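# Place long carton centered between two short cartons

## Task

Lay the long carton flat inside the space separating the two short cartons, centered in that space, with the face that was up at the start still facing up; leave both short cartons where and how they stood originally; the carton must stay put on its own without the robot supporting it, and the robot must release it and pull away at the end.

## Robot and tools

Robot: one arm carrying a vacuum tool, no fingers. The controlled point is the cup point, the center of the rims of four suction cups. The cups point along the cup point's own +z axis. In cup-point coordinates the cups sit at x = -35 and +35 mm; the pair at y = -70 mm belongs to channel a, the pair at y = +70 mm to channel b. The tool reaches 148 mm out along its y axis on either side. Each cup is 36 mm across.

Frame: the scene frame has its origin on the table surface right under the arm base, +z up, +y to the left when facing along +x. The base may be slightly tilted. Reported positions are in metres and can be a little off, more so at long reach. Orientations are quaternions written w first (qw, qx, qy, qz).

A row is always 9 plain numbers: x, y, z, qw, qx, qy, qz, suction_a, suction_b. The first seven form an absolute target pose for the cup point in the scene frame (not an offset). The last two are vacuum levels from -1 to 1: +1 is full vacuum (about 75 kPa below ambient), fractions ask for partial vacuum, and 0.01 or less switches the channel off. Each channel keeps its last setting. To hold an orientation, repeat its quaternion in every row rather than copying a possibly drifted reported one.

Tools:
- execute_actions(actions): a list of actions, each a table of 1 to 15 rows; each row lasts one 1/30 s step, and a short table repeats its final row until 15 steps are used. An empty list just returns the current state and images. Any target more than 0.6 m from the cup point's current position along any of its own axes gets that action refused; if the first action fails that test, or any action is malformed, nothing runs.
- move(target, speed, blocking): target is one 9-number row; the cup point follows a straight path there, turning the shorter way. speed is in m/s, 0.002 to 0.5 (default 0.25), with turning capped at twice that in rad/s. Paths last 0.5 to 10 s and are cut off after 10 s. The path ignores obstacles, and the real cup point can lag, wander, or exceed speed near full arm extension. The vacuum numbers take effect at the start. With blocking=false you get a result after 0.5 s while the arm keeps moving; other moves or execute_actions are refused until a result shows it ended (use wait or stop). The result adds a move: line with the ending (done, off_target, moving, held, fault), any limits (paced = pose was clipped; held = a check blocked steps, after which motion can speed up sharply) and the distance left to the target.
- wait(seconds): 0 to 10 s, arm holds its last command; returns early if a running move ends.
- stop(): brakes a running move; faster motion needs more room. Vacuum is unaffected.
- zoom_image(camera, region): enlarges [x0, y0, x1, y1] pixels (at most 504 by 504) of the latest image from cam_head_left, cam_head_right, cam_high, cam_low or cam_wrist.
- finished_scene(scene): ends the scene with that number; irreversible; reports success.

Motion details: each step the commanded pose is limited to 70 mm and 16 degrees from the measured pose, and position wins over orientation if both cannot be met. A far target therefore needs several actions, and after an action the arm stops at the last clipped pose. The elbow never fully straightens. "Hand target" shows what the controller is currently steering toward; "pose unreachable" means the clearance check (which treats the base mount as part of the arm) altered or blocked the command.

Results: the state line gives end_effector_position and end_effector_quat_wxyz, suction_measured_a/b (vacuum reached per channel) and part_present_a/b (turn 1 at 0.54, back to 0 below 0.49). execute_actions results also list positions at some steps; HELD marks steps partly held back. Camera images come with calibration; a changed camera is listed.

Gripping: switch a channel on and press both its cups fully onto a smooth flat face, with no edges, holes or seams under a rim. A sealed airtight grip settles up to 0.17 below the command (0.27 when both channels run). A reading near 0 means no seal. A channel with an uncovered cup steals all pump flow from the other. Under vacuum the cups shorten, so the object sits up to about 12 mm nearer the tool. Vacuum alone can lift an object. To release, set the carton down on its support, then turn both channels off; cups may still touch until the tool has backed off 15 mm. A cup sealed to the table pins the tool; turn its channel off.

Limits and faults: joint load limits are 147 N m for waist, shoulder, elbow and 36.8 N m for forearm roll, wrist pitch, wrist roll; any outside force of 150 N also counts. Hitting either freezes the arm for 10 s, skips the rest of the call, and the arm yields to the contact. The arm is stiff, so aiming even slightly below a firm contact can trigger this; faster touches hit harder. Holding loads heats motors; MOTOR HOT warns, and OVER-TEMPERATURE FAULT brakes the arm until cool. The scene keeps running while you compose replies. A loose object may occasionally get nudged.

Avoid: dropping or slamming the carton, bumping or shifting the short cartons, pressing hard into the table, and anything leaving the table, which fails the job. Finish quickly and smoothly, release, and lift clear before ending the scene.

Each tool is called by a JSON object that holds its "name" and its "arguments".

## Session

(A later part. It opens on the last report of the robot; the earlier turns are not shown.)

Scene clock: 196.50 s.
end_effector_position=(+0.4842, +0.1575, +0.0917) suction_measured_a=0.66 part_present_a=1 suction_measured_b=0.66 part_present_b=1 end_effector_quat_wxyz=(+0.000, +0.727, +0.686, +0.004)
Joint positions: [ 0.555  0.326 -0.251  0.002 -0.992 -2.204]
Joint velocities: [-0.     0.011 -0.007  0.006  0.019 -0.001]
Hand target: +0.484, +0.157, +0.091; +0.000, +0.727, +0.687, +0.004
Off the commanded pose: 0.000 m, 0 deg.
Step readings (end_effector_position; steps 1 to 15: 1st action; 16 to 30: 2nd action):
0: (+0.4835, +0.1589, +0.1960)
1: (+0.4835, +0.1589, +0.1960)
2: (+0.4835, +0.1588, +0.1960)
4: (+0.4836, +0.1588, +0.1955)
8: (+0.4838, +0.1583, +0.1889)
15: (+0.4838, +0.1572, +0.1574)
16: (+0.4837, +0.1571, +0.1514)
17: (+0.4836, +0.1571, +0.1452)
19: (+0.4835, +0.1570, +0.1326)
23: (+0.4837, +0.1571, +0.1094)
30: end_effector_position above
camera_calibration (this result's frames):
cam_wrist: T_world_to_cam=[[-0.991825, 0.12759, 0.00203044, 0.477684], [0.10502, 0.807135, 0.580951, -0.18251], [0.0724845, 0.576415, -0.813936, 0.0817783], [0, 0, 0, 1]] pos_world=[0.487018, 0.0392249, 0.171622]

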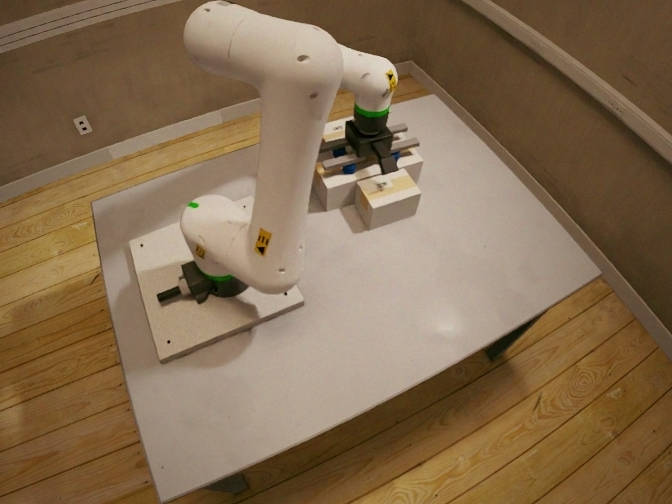

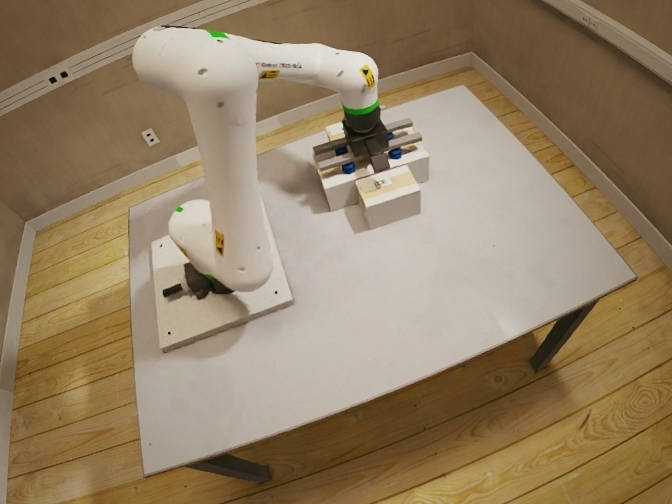

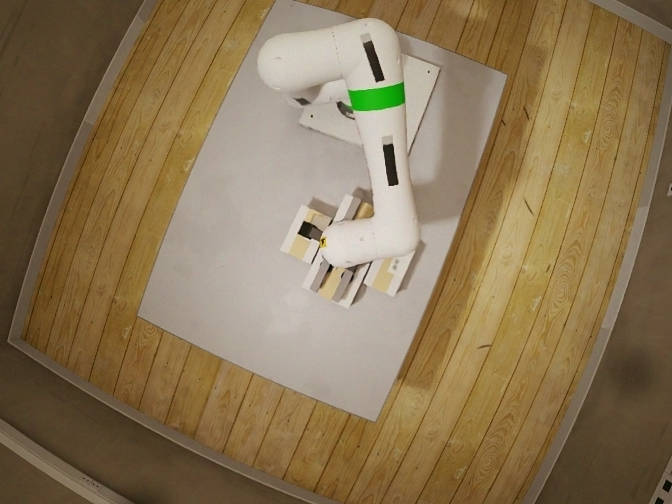

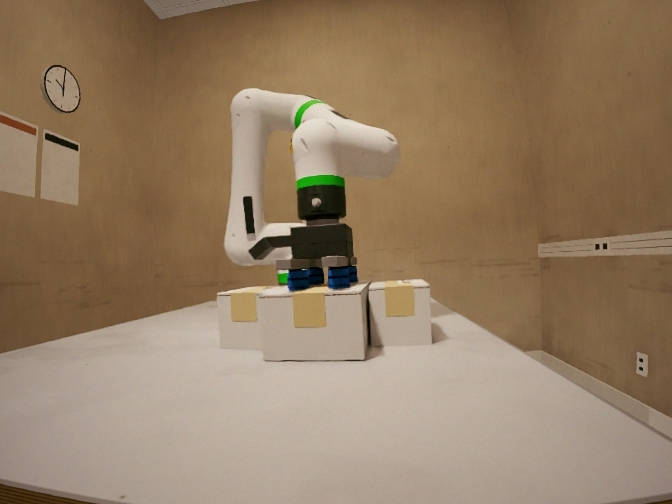

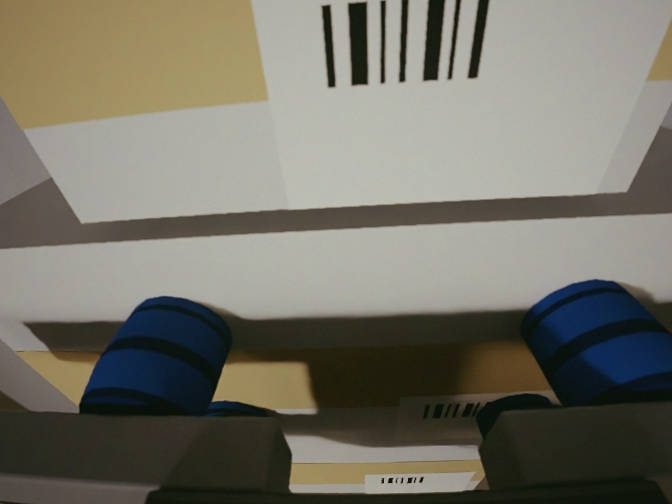

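{"name": "execute_actions", "arguments": {"actions": []}}

{"name": "zoom_image", "arguments": {"camera": "cam_high", "region": [295, 245, 375, 312]}}

{"name": "zoom_image", "arguments": {"camera": "cam_low", "region": [250, 270, 390, 375]}}

{"name": "zoom_image", "arguments": {"camera": "cam_wrist", "region": [50, 200, 130, 260]}}

{"name": "zoom_image", "arguments": {"camera": "cam_wrist", "region": [580, 170, 660, 230]}}

{"name": "zoom_image", "arguments": {"camera": "cam_wrist", "region": [280, 400, 500, 504]}}

Scene clock: 197.60 s.
end_effector_position=(+0.4843, +0.1574, +0.0915) suction_measured_a=0.66 part_present_a=1 suction_measured_b=0.66 part_present_b=1 end_effector_quat_wxyz=(+0.000, +0.727, +0.687, +0.004)
Joint positions: [ 0.555  0.326 -0.251  0.003 -0.992 -2.204]
Joint velocities: [-0.    -0.    -0.     0.     0.     0.001]
Hand target: +0.484, +0.157, +0.091; +0.000, +0.727, +0.687, +0.004
Off the commanded pose: 0.000 m, 0 deg.
camera_calibration (this result's frames):
cam_wrist: T_world_to_cam=[[-0.991847, 0.127419, 0.00187766, 0.477805], [0.104815, 0.807338, 0.580705, -0.182255], [0.0724772, 0.576168, -0.814112, 0.0817152], [0, 0, 0, 1]] pos_world=[0.48709, 0.0391785, 0.171465]

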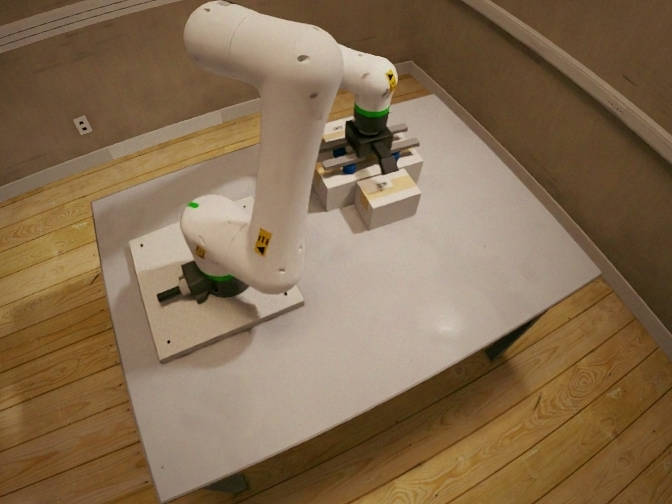

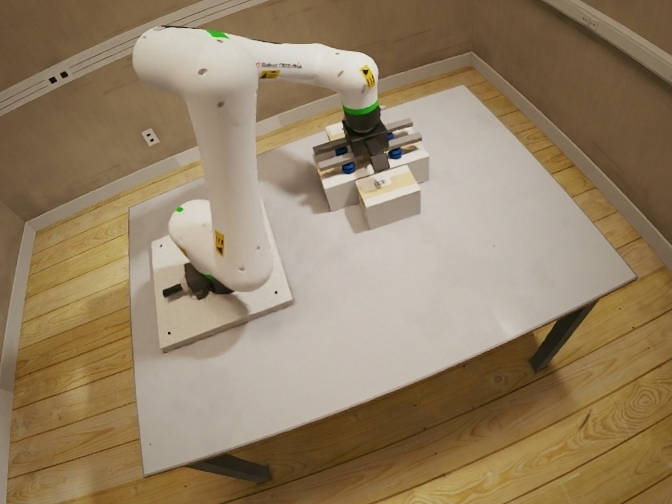

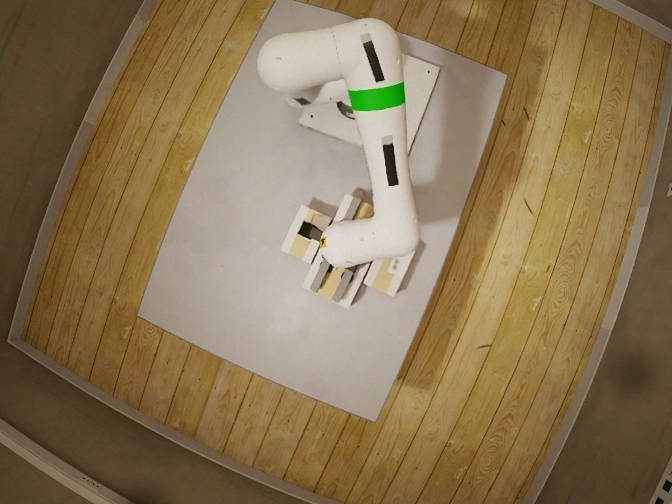

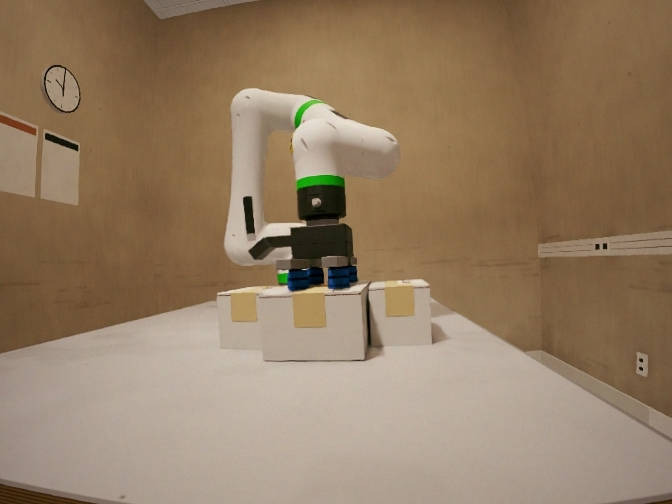

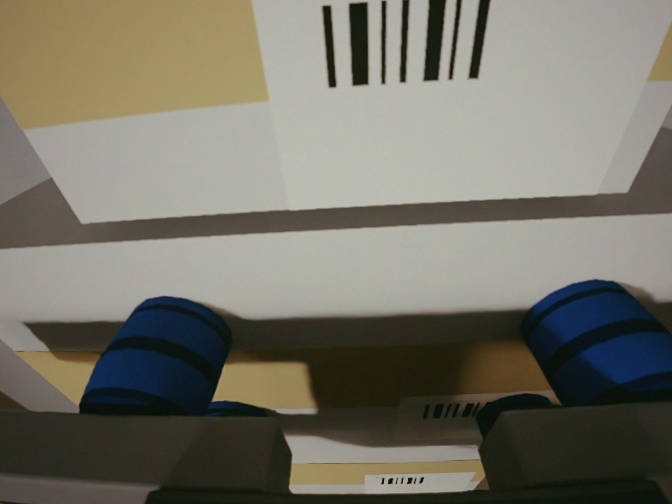

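Region (295, 245, 375, 312) of cam_high's 672x504 image, scaled by 6.300, with more detail than that image has; it fills the top 422 rows of this view, and the rest is white.

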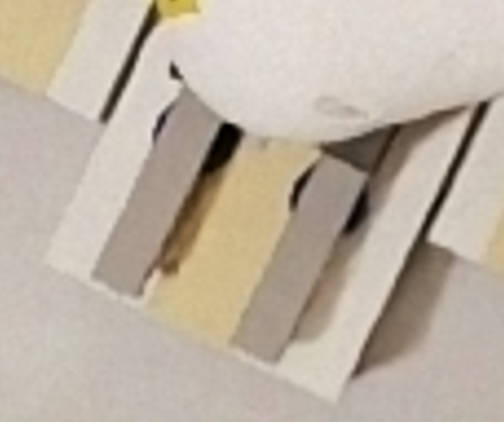

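Region (250, 270, 390, 375) of cam_low's 672x504 image, scaled by 3.600, with more detail than that image has; it fills the top 378 rows of this view, and the rest is white.

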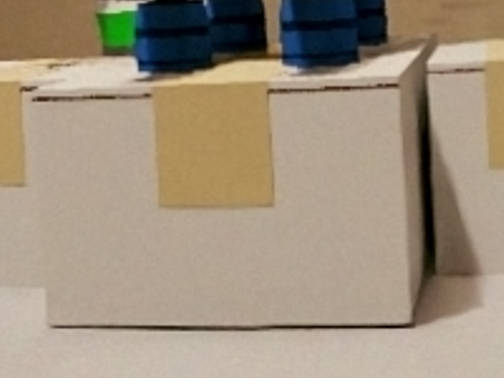

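Region (50, 200, 130, 260) of cam_wrist's 672x504 image, scaled by 6.300, with more detail than that image has; it fills the top 378 rows of this view, and the rest is white.

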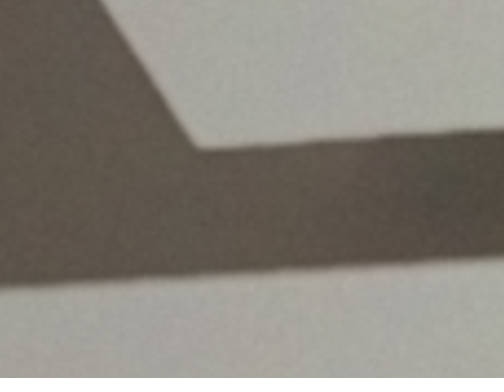

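Region (580, 170, 660, 230) of cam_wrist's 672x504 image, scaled by 6.300, with more detail than that image has; it fills the top 378 rows of this view, and the rest is white.

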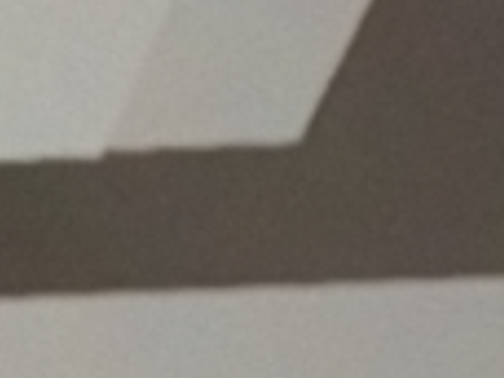

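Region (280, 400, 500, 504) of cam_wrist's 672x504 image, scaled by 2.291, with more detail than that image has; it fills the top 238 rows of this view, and the rest is white.

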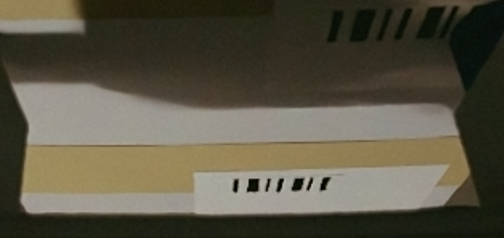

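{"name": "zoom_image", "arguments": {"camera": "cam_high", "region": [302, 246, 326, 270]}}

{"name": "zoom_image", "arguments": {"camera": "cam_high", "region": [354, 264, 378, 288]}}

{"name": "zoom_image", "arguments": {"camera": "cam_high", "region": [318, 190, 378, 240]}}

{"name": "zoom_image", "arguments": {"camera": "cam_low", "region": [345, 270, 393, 306]}}

{"name": "zoom_image", "arguments": {"camera": "cam_low", "region": [340, 335, 388, 371]}}

{"name": "zoom_image", "arguments": {"camera": "cam_low", "region": [250, 335, 298, 371]}}

Region (302, 246, 326, 270) of cam_high's 672x504 image, scaled by 21.000, with more detail than that image has.

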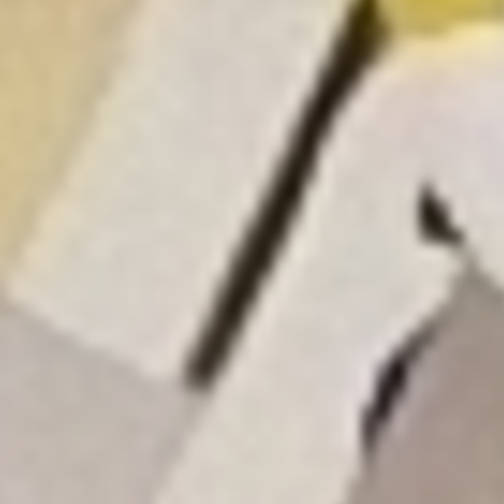

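Region (354, 264, 378, 288) of cam_high's 672x504 image, scaled by 21.000, with more detail than that image has.

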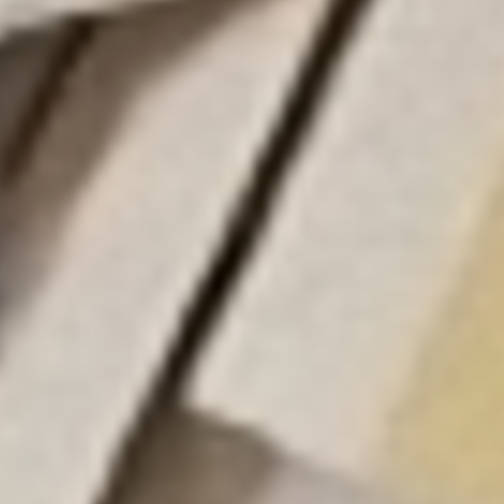

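Region (318, 190, 378, 240) of cam_high's 672x504 image, scaled by 8.400, with more detail than that image has.

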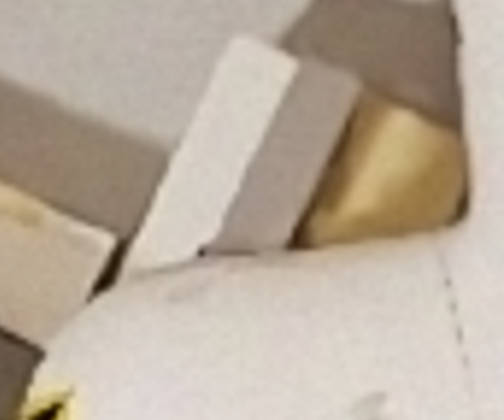

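Region (345, 270, 393, 306) of cam_low's 672x504 image, scaled by 10.500, with more detail than that image has; it fills the top 378 rows of this view, and the rest is white.

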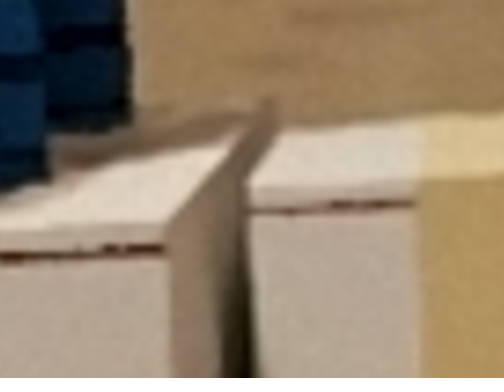

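Region (340, 335, 388, 371) of cam_low's 672x504 image, scaled by 10.500, with more detail than that image has; it fills the top 378 rows of this view, and the rest is white.

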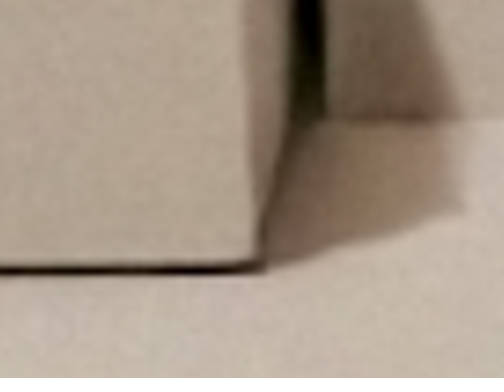

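Region (250, 335, 298, 371) of cam_low's 672x504 image, scaled by 10.500, with more detail than that image has; it fills the top 378 rows of this view, and the rest is white.

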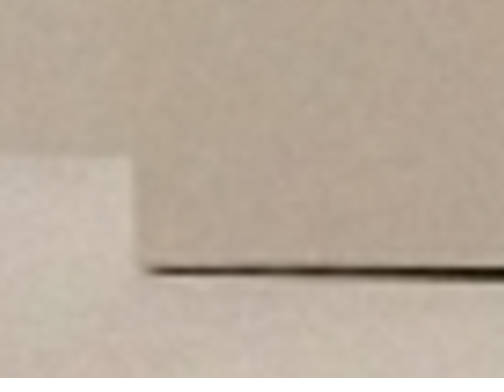

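{"name": "zoom_image", "arguments": {"camera": "cam_low", "region": [355, 270, 445, 355]}}

{"name": "zoom_image", "arguments": {"camera": "cam_low", "region": [205, 275, 295, 360]}}

{"name": "zoom_image", "arguments": {"camera": "cam_head_right", "region": [300, 110, 440, 220]}}

{"name": "zoom_image", "arguments": {"camera": "cam_low", "region": [255, 350, 375, 370]}}

Region (355, 270, 445, 355) of cam_low's 672x504 image, scaled by 5.600, with more detail than that image has.

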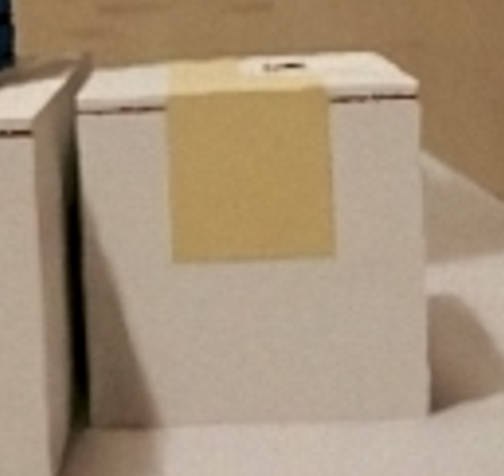

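Region (205, 275, 295, 360) of cam_low's 672x504 image, scaled by 5.600, with more detail than that image has.

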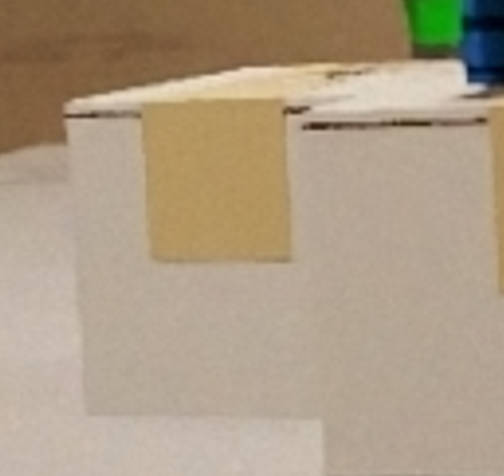

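Region (300, 110, 440, 220) of cam_head_right's 672x504 image, scaled by 3.600, with more detail than that image has; it fills the top 396 rows of this view, and the rest is white.

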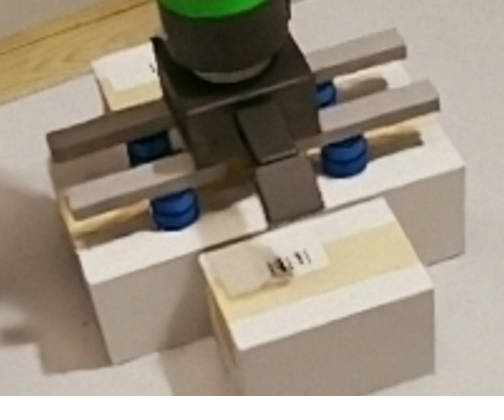

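Region (255, 350, 375, 370) of cam_low's 672x504 image, scaled by 4.200, with more detail than that image has.

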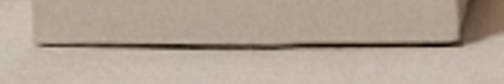

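{"name": "zoom_image", "arguments": {"camera": "cam_head_right", "region": [310, 175, 370, 220]}}

{"name": "zoom_image", "arguments": {"camera": "cam_head_right", "region": [390, 150, 450, 195]}}

{"name": "zoom_image", "arguments": {"camera": "cam_head_left", "region": [305, 175, 365, 220]}}

{"name": "zoom_image", "arguments": {"camera": "cam_low", "region": [356, 274, 380, 296]}}

Region (310, 175, 370, 220) of cam_head_right's 672x504 image, scaled by 8.400, with more detail than that image has; it fills the top 378 rows of this view, and the rest is white.

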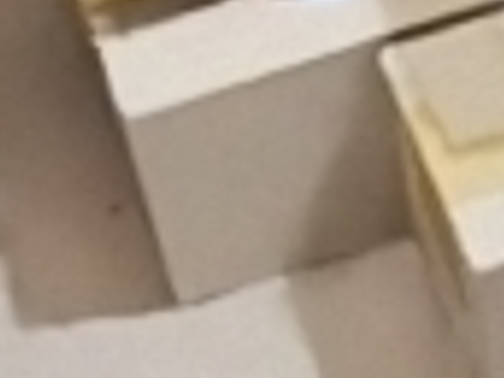

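Region (390, 150, 450, 195) of cam_head_right's 672x504 image, scaled by 8.400, with more detail than that image has; it fills the top 378 rows of this view, and the rest is white.

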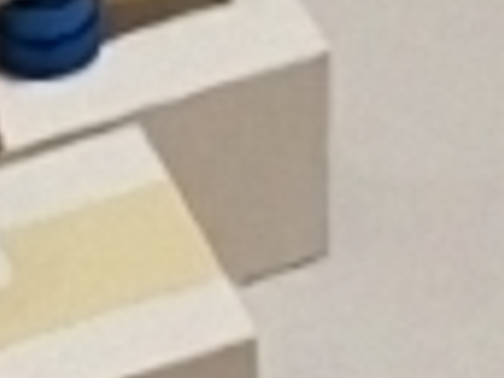

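Region (305, 175, 365, 220) of cam_head_left's 672x504 image, scaled by 8.400, with more detail than that image has; it fills the top 378 rows of this view, and the rest is white.

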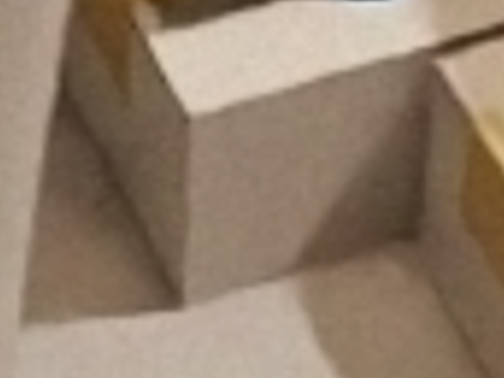

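Region (356, 274, 380, 296) of cam_low's 672x504 image, scaled by 21.000, with more detail than that image has; it fills the top 462 rows of this view, and the rest is white.

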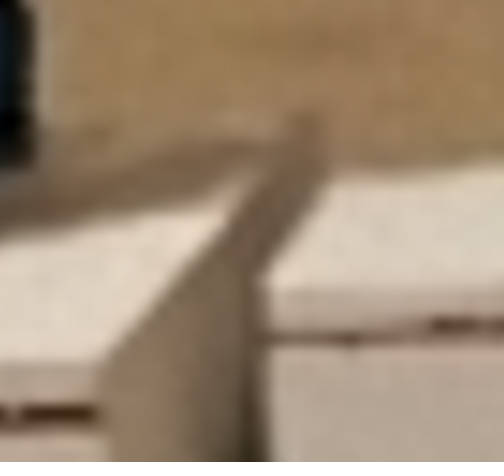

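{"name": "zoom_image", "arguments": {"camera": "cam_low", "region": [258, 352, 318, 368]}}

{"name": "zoom_image", "arguments": {"camera": "cam_low", "region": [312, 352, 372, 368]}}

{"name": "zoom_image", "arguments": {"camera": "cam_low", "region": [356, 338, 380, 364]}}

Region (258, 352, 318, 368) of cam_low's 672x504 image, scaled by 8.400, with more detail than that image has; it fills the top 134 rows of this view, and the rest is white.

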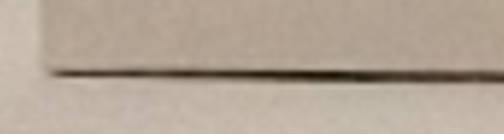

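Region (312, 352, 372, 368) of cam_low's 672x504 image, scaled by 8.400, with more detail than that image has; it fills the top 134 rows of this view, and the rest is white.

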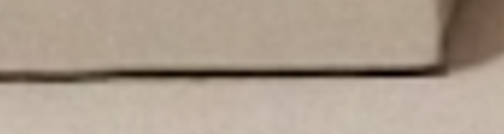

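Region (356, 338, 380, 364) of cam_low's 672x504 image, scaled by 19.385, with more detail than that image has; it fills the left 465 columns of this view, and the rest is white.

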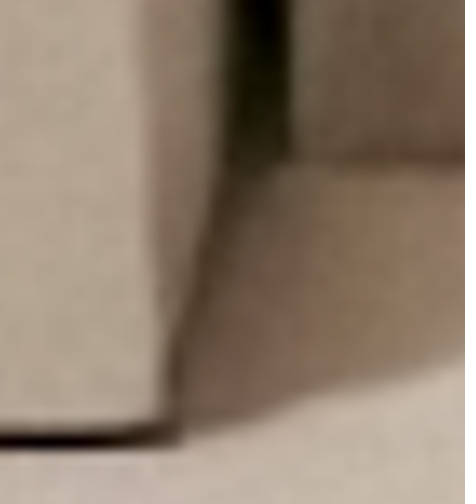

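{"name": "zoom_image", "arguments": {"camera": "cam_high", "region": [290, 255, 330, 295]}}

{"name": "zoom_image", "arguments": {"camera": "cam_high", "region": [335, 275, 375, 315]}}

{"name": "zoom_image", "arguments": {"camera": "cam_high", "region": [320, 187, 360, 227]}}

Region (290, 255, 330, 295) of cam_high's 672x504 image, scaled by 12.600, with more detail than that image has.

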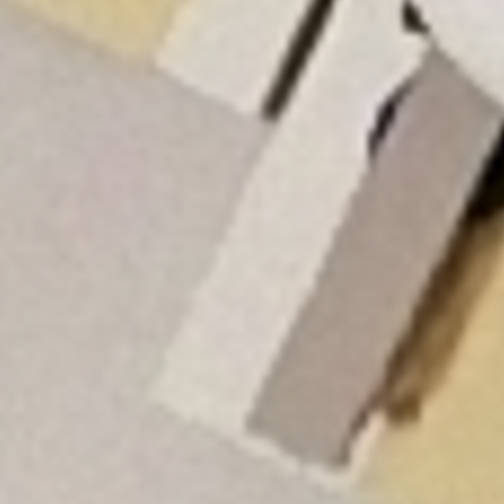

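Region (335, 275, 375, 315) of cam_high's 672x504 image, scaled by 12.600, with more detail than that image has.

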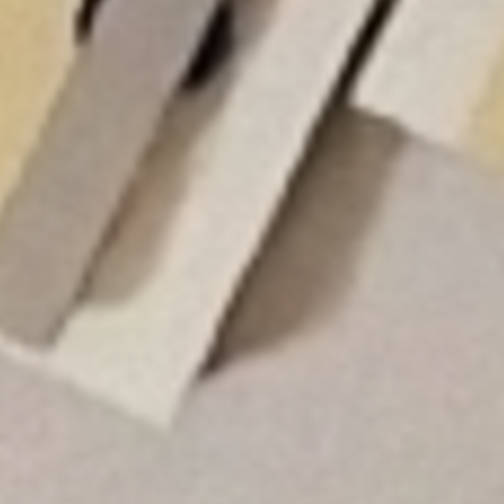

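Region (320, 187, 360, 227) of cam_high's 672x504 image, scaled by 12.600, with more detail than that image has.

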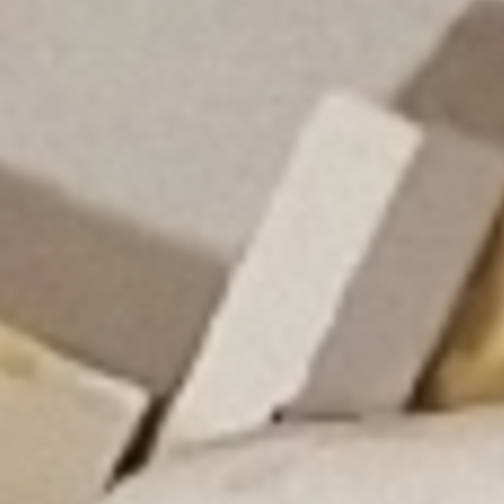

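{"name": "execute_actions", "arguments": {"actions": []}}

{"name": "zoom_image", "arguments": {"camera": "cam_high", "region": [270, 180, 430, 320]}}

{"name": "zoom_image", "arguments": {"camera": "cam_low", "region": [200, 250, 450, 375]}}

Scene clock: 276.30 s.
end_effector_position=(+0.4843, +0.1574, +0.0915) suction_measured_a=0.66 part_present_a=1 suction_measured_b=0.66 part_present_b=1 end_effector_quat_wxyz=(+0.000, +0.727, +0.687, +0.004)
Joint positions: [ 0.555  0.326 -0.251  0.003 -0.992 -2.204]
Joint velocities: [-0.     0.    -0.    -0.001  0.001  0.001]
Hand target: +0.484, +0.157, +0.091; +0.000, +0.727, +0.687, +0.004
Off the commanded pose: 0.000 m, 0 deg.
camera_calibration (this result's frames):
cam_wrist: T_world_to_cam=[[-0.991848, 0.127416, 0.00187771, 0.477805], [0.104813, 0.807339, 0.580705, -0.182255], [0.0724754, 0.576168, -0.814112, 0.0817151], [0, 0, 0, 1]] pos_world=[0.48709, 0.0391801, 0.171465]

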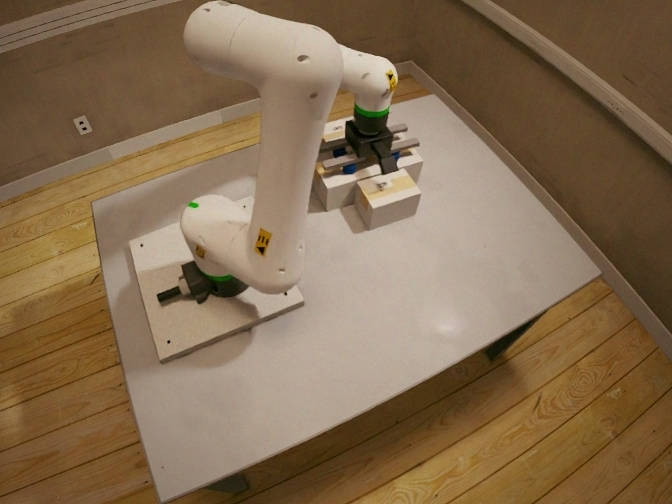

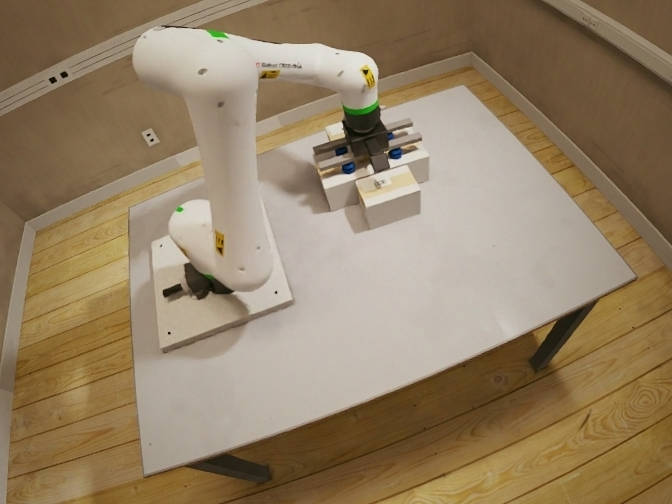

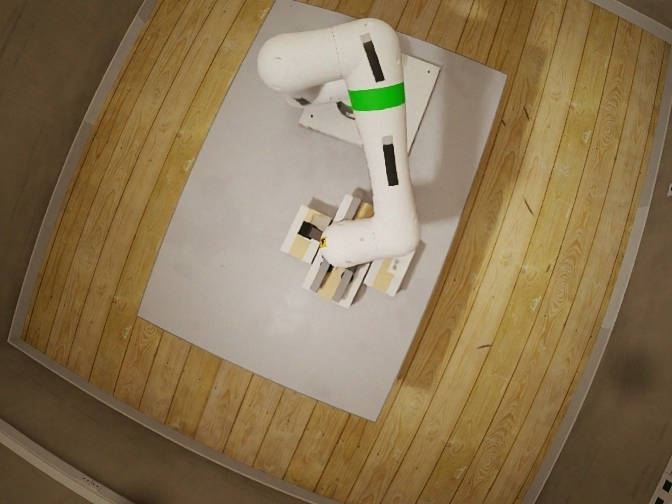

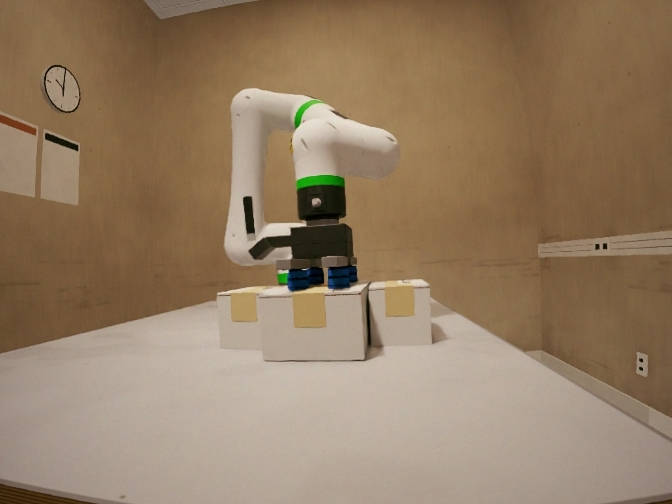

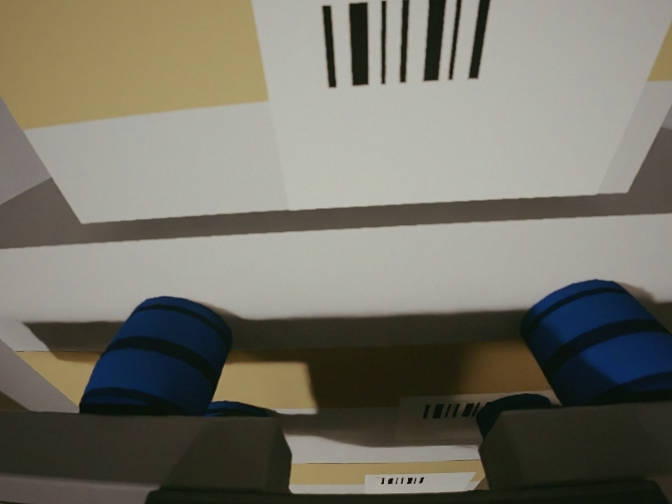

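Region (270, 180, 430, 320) of cam_high's 672x504 image, scaled by 3.150, with more detail than that image has; it fills the top 441 rows of this view, and the rest is white.

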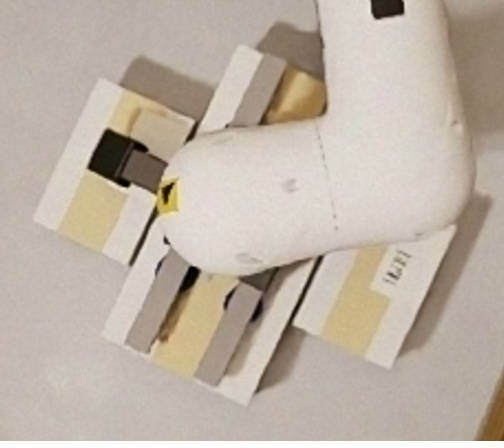

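Region (200, 250, 450, 375) of cam_low's 672x504 image, scaled by 2.016, with more detail than that image has.

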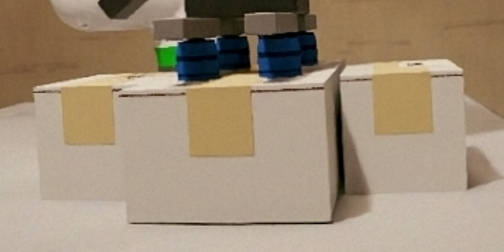

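Unchanged. Making the final fine adjustment, setting the carton down, and releasing.

{"name": "execute_actions", "arguments": {"actions": [[[0.48418,0.15730,0.0915,0.00027,0.72717,0.68645,0.00388,1,1],[0.48405,0.15729,0.0915,0.00046,0.72717,0.68645,0.00376,1,1],[0.48380,0.15728,0.09149,0.00086,0.72717,0.68645,0.00353,1,1],[0.48345,0.15727,0.09141,0.00141,0.72717,0.68645,0.00320,1,1],[0.48305,0.15725,0.09125,0.00201,0.72717,0.68645,0.00283,1,1],[0.48270,0.15724,0.09102,0.00256,0.72717,0.68645,0.00250,1,1],[0.48245,0.15723,0.09078,0.00296,0.72717,0.68645,0.00227,1,1],[0.48232,0.15722,0.09055,0.00315,0.72717,0.68645,0.00215,1,1],[0.4823,0.15722,0.09039,0.00318,0.72717,0.68645,0.00213,1,1],[0.4823,0.15722,0.09031,0.00318,0.72717,0.68645,0.00213,1,1],[0.4823,0.15722,0.0903,0.00318,0.72717,0.68645,0.00213,1,1],[0.4823,0.15722,0.0903,0.00318,0.72717,0.68645,0.00213,1,1],[0.4823,0.15722,0.0903,0.00318,0.72717,0.68645,0.00213,1,1],[0.4823,0.15722,0.0903,0.00318,0.72717,0.68645,0.00213,0,0],[0.4823,0.15722,0.0903,0.00318,0.72717,0.68645,0.00213,0,0]]]}}

Scene clock: 278.00 s.
end_effector_position=(+0.4825, +0.1572, +0.0905) suction_measured_a=0.04 part_present_a=0 suction_measured_b=0.05 part_present_b=0 end_effector_quat_wxyz=(+0.003, +0.727, +0.687, +0.002)
Joint positions: [ 0.561  0.324 -0.259  0.011 -0.988 -2.214]
Joint velocities: [ 0.    -0.015  0.001  0.026 -0.    -0.   ]
Hand target: +0.482, +0.157, +0.090; +0.003, +0.727, +0.686, +0.002
Off the commanded pose: 0.000 m, 0 deg.
Step readings (end_effector_position):
0: (+0.4843, +0.1574, +0.0915)
1: (+0.4843, +0.1574, +0.0915)
2: (+0.4842, +0.1573, +0.0914)
4: (+0.4839, +0.1573, +0.0914)
8: (+0.4826, +0.1572, +0.0909)
15: end_effector_position above
camera_calibration (this result's frames):
cam_wrist: T_world_to_cam=[[-0.991863, 0.127303, -0.00104575, 0.47632], [0.103537, 0.811421, 0.575219, -0.180861], [0.0740758, 0.57043, -0.817999, 0.081697], [0, 0, 0, 1]] pos_world=[0.485119, 0.0395148, 0.171361]

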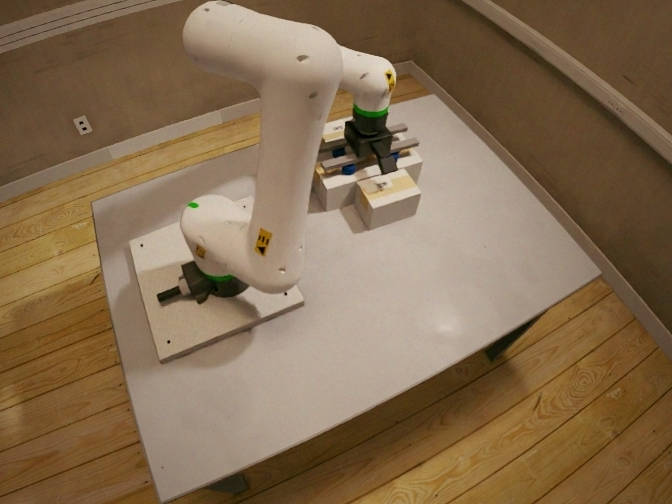

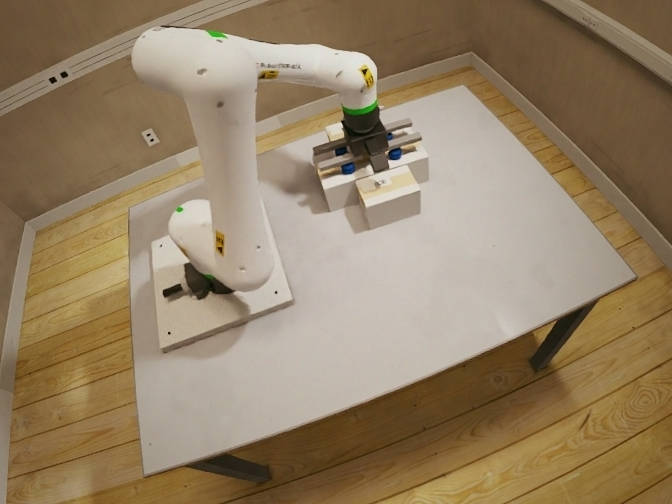

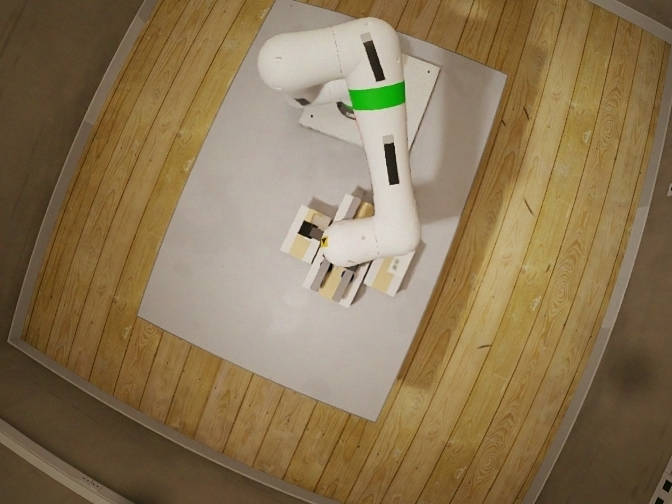

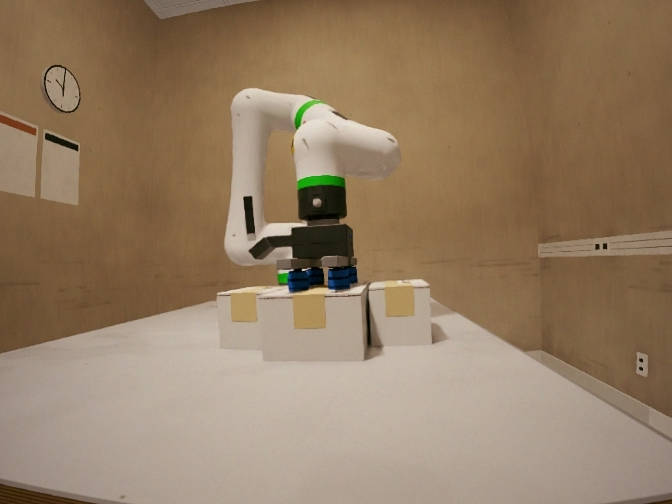

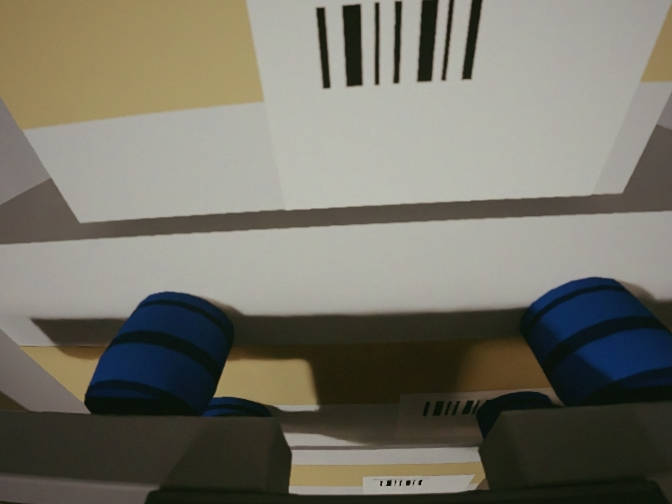

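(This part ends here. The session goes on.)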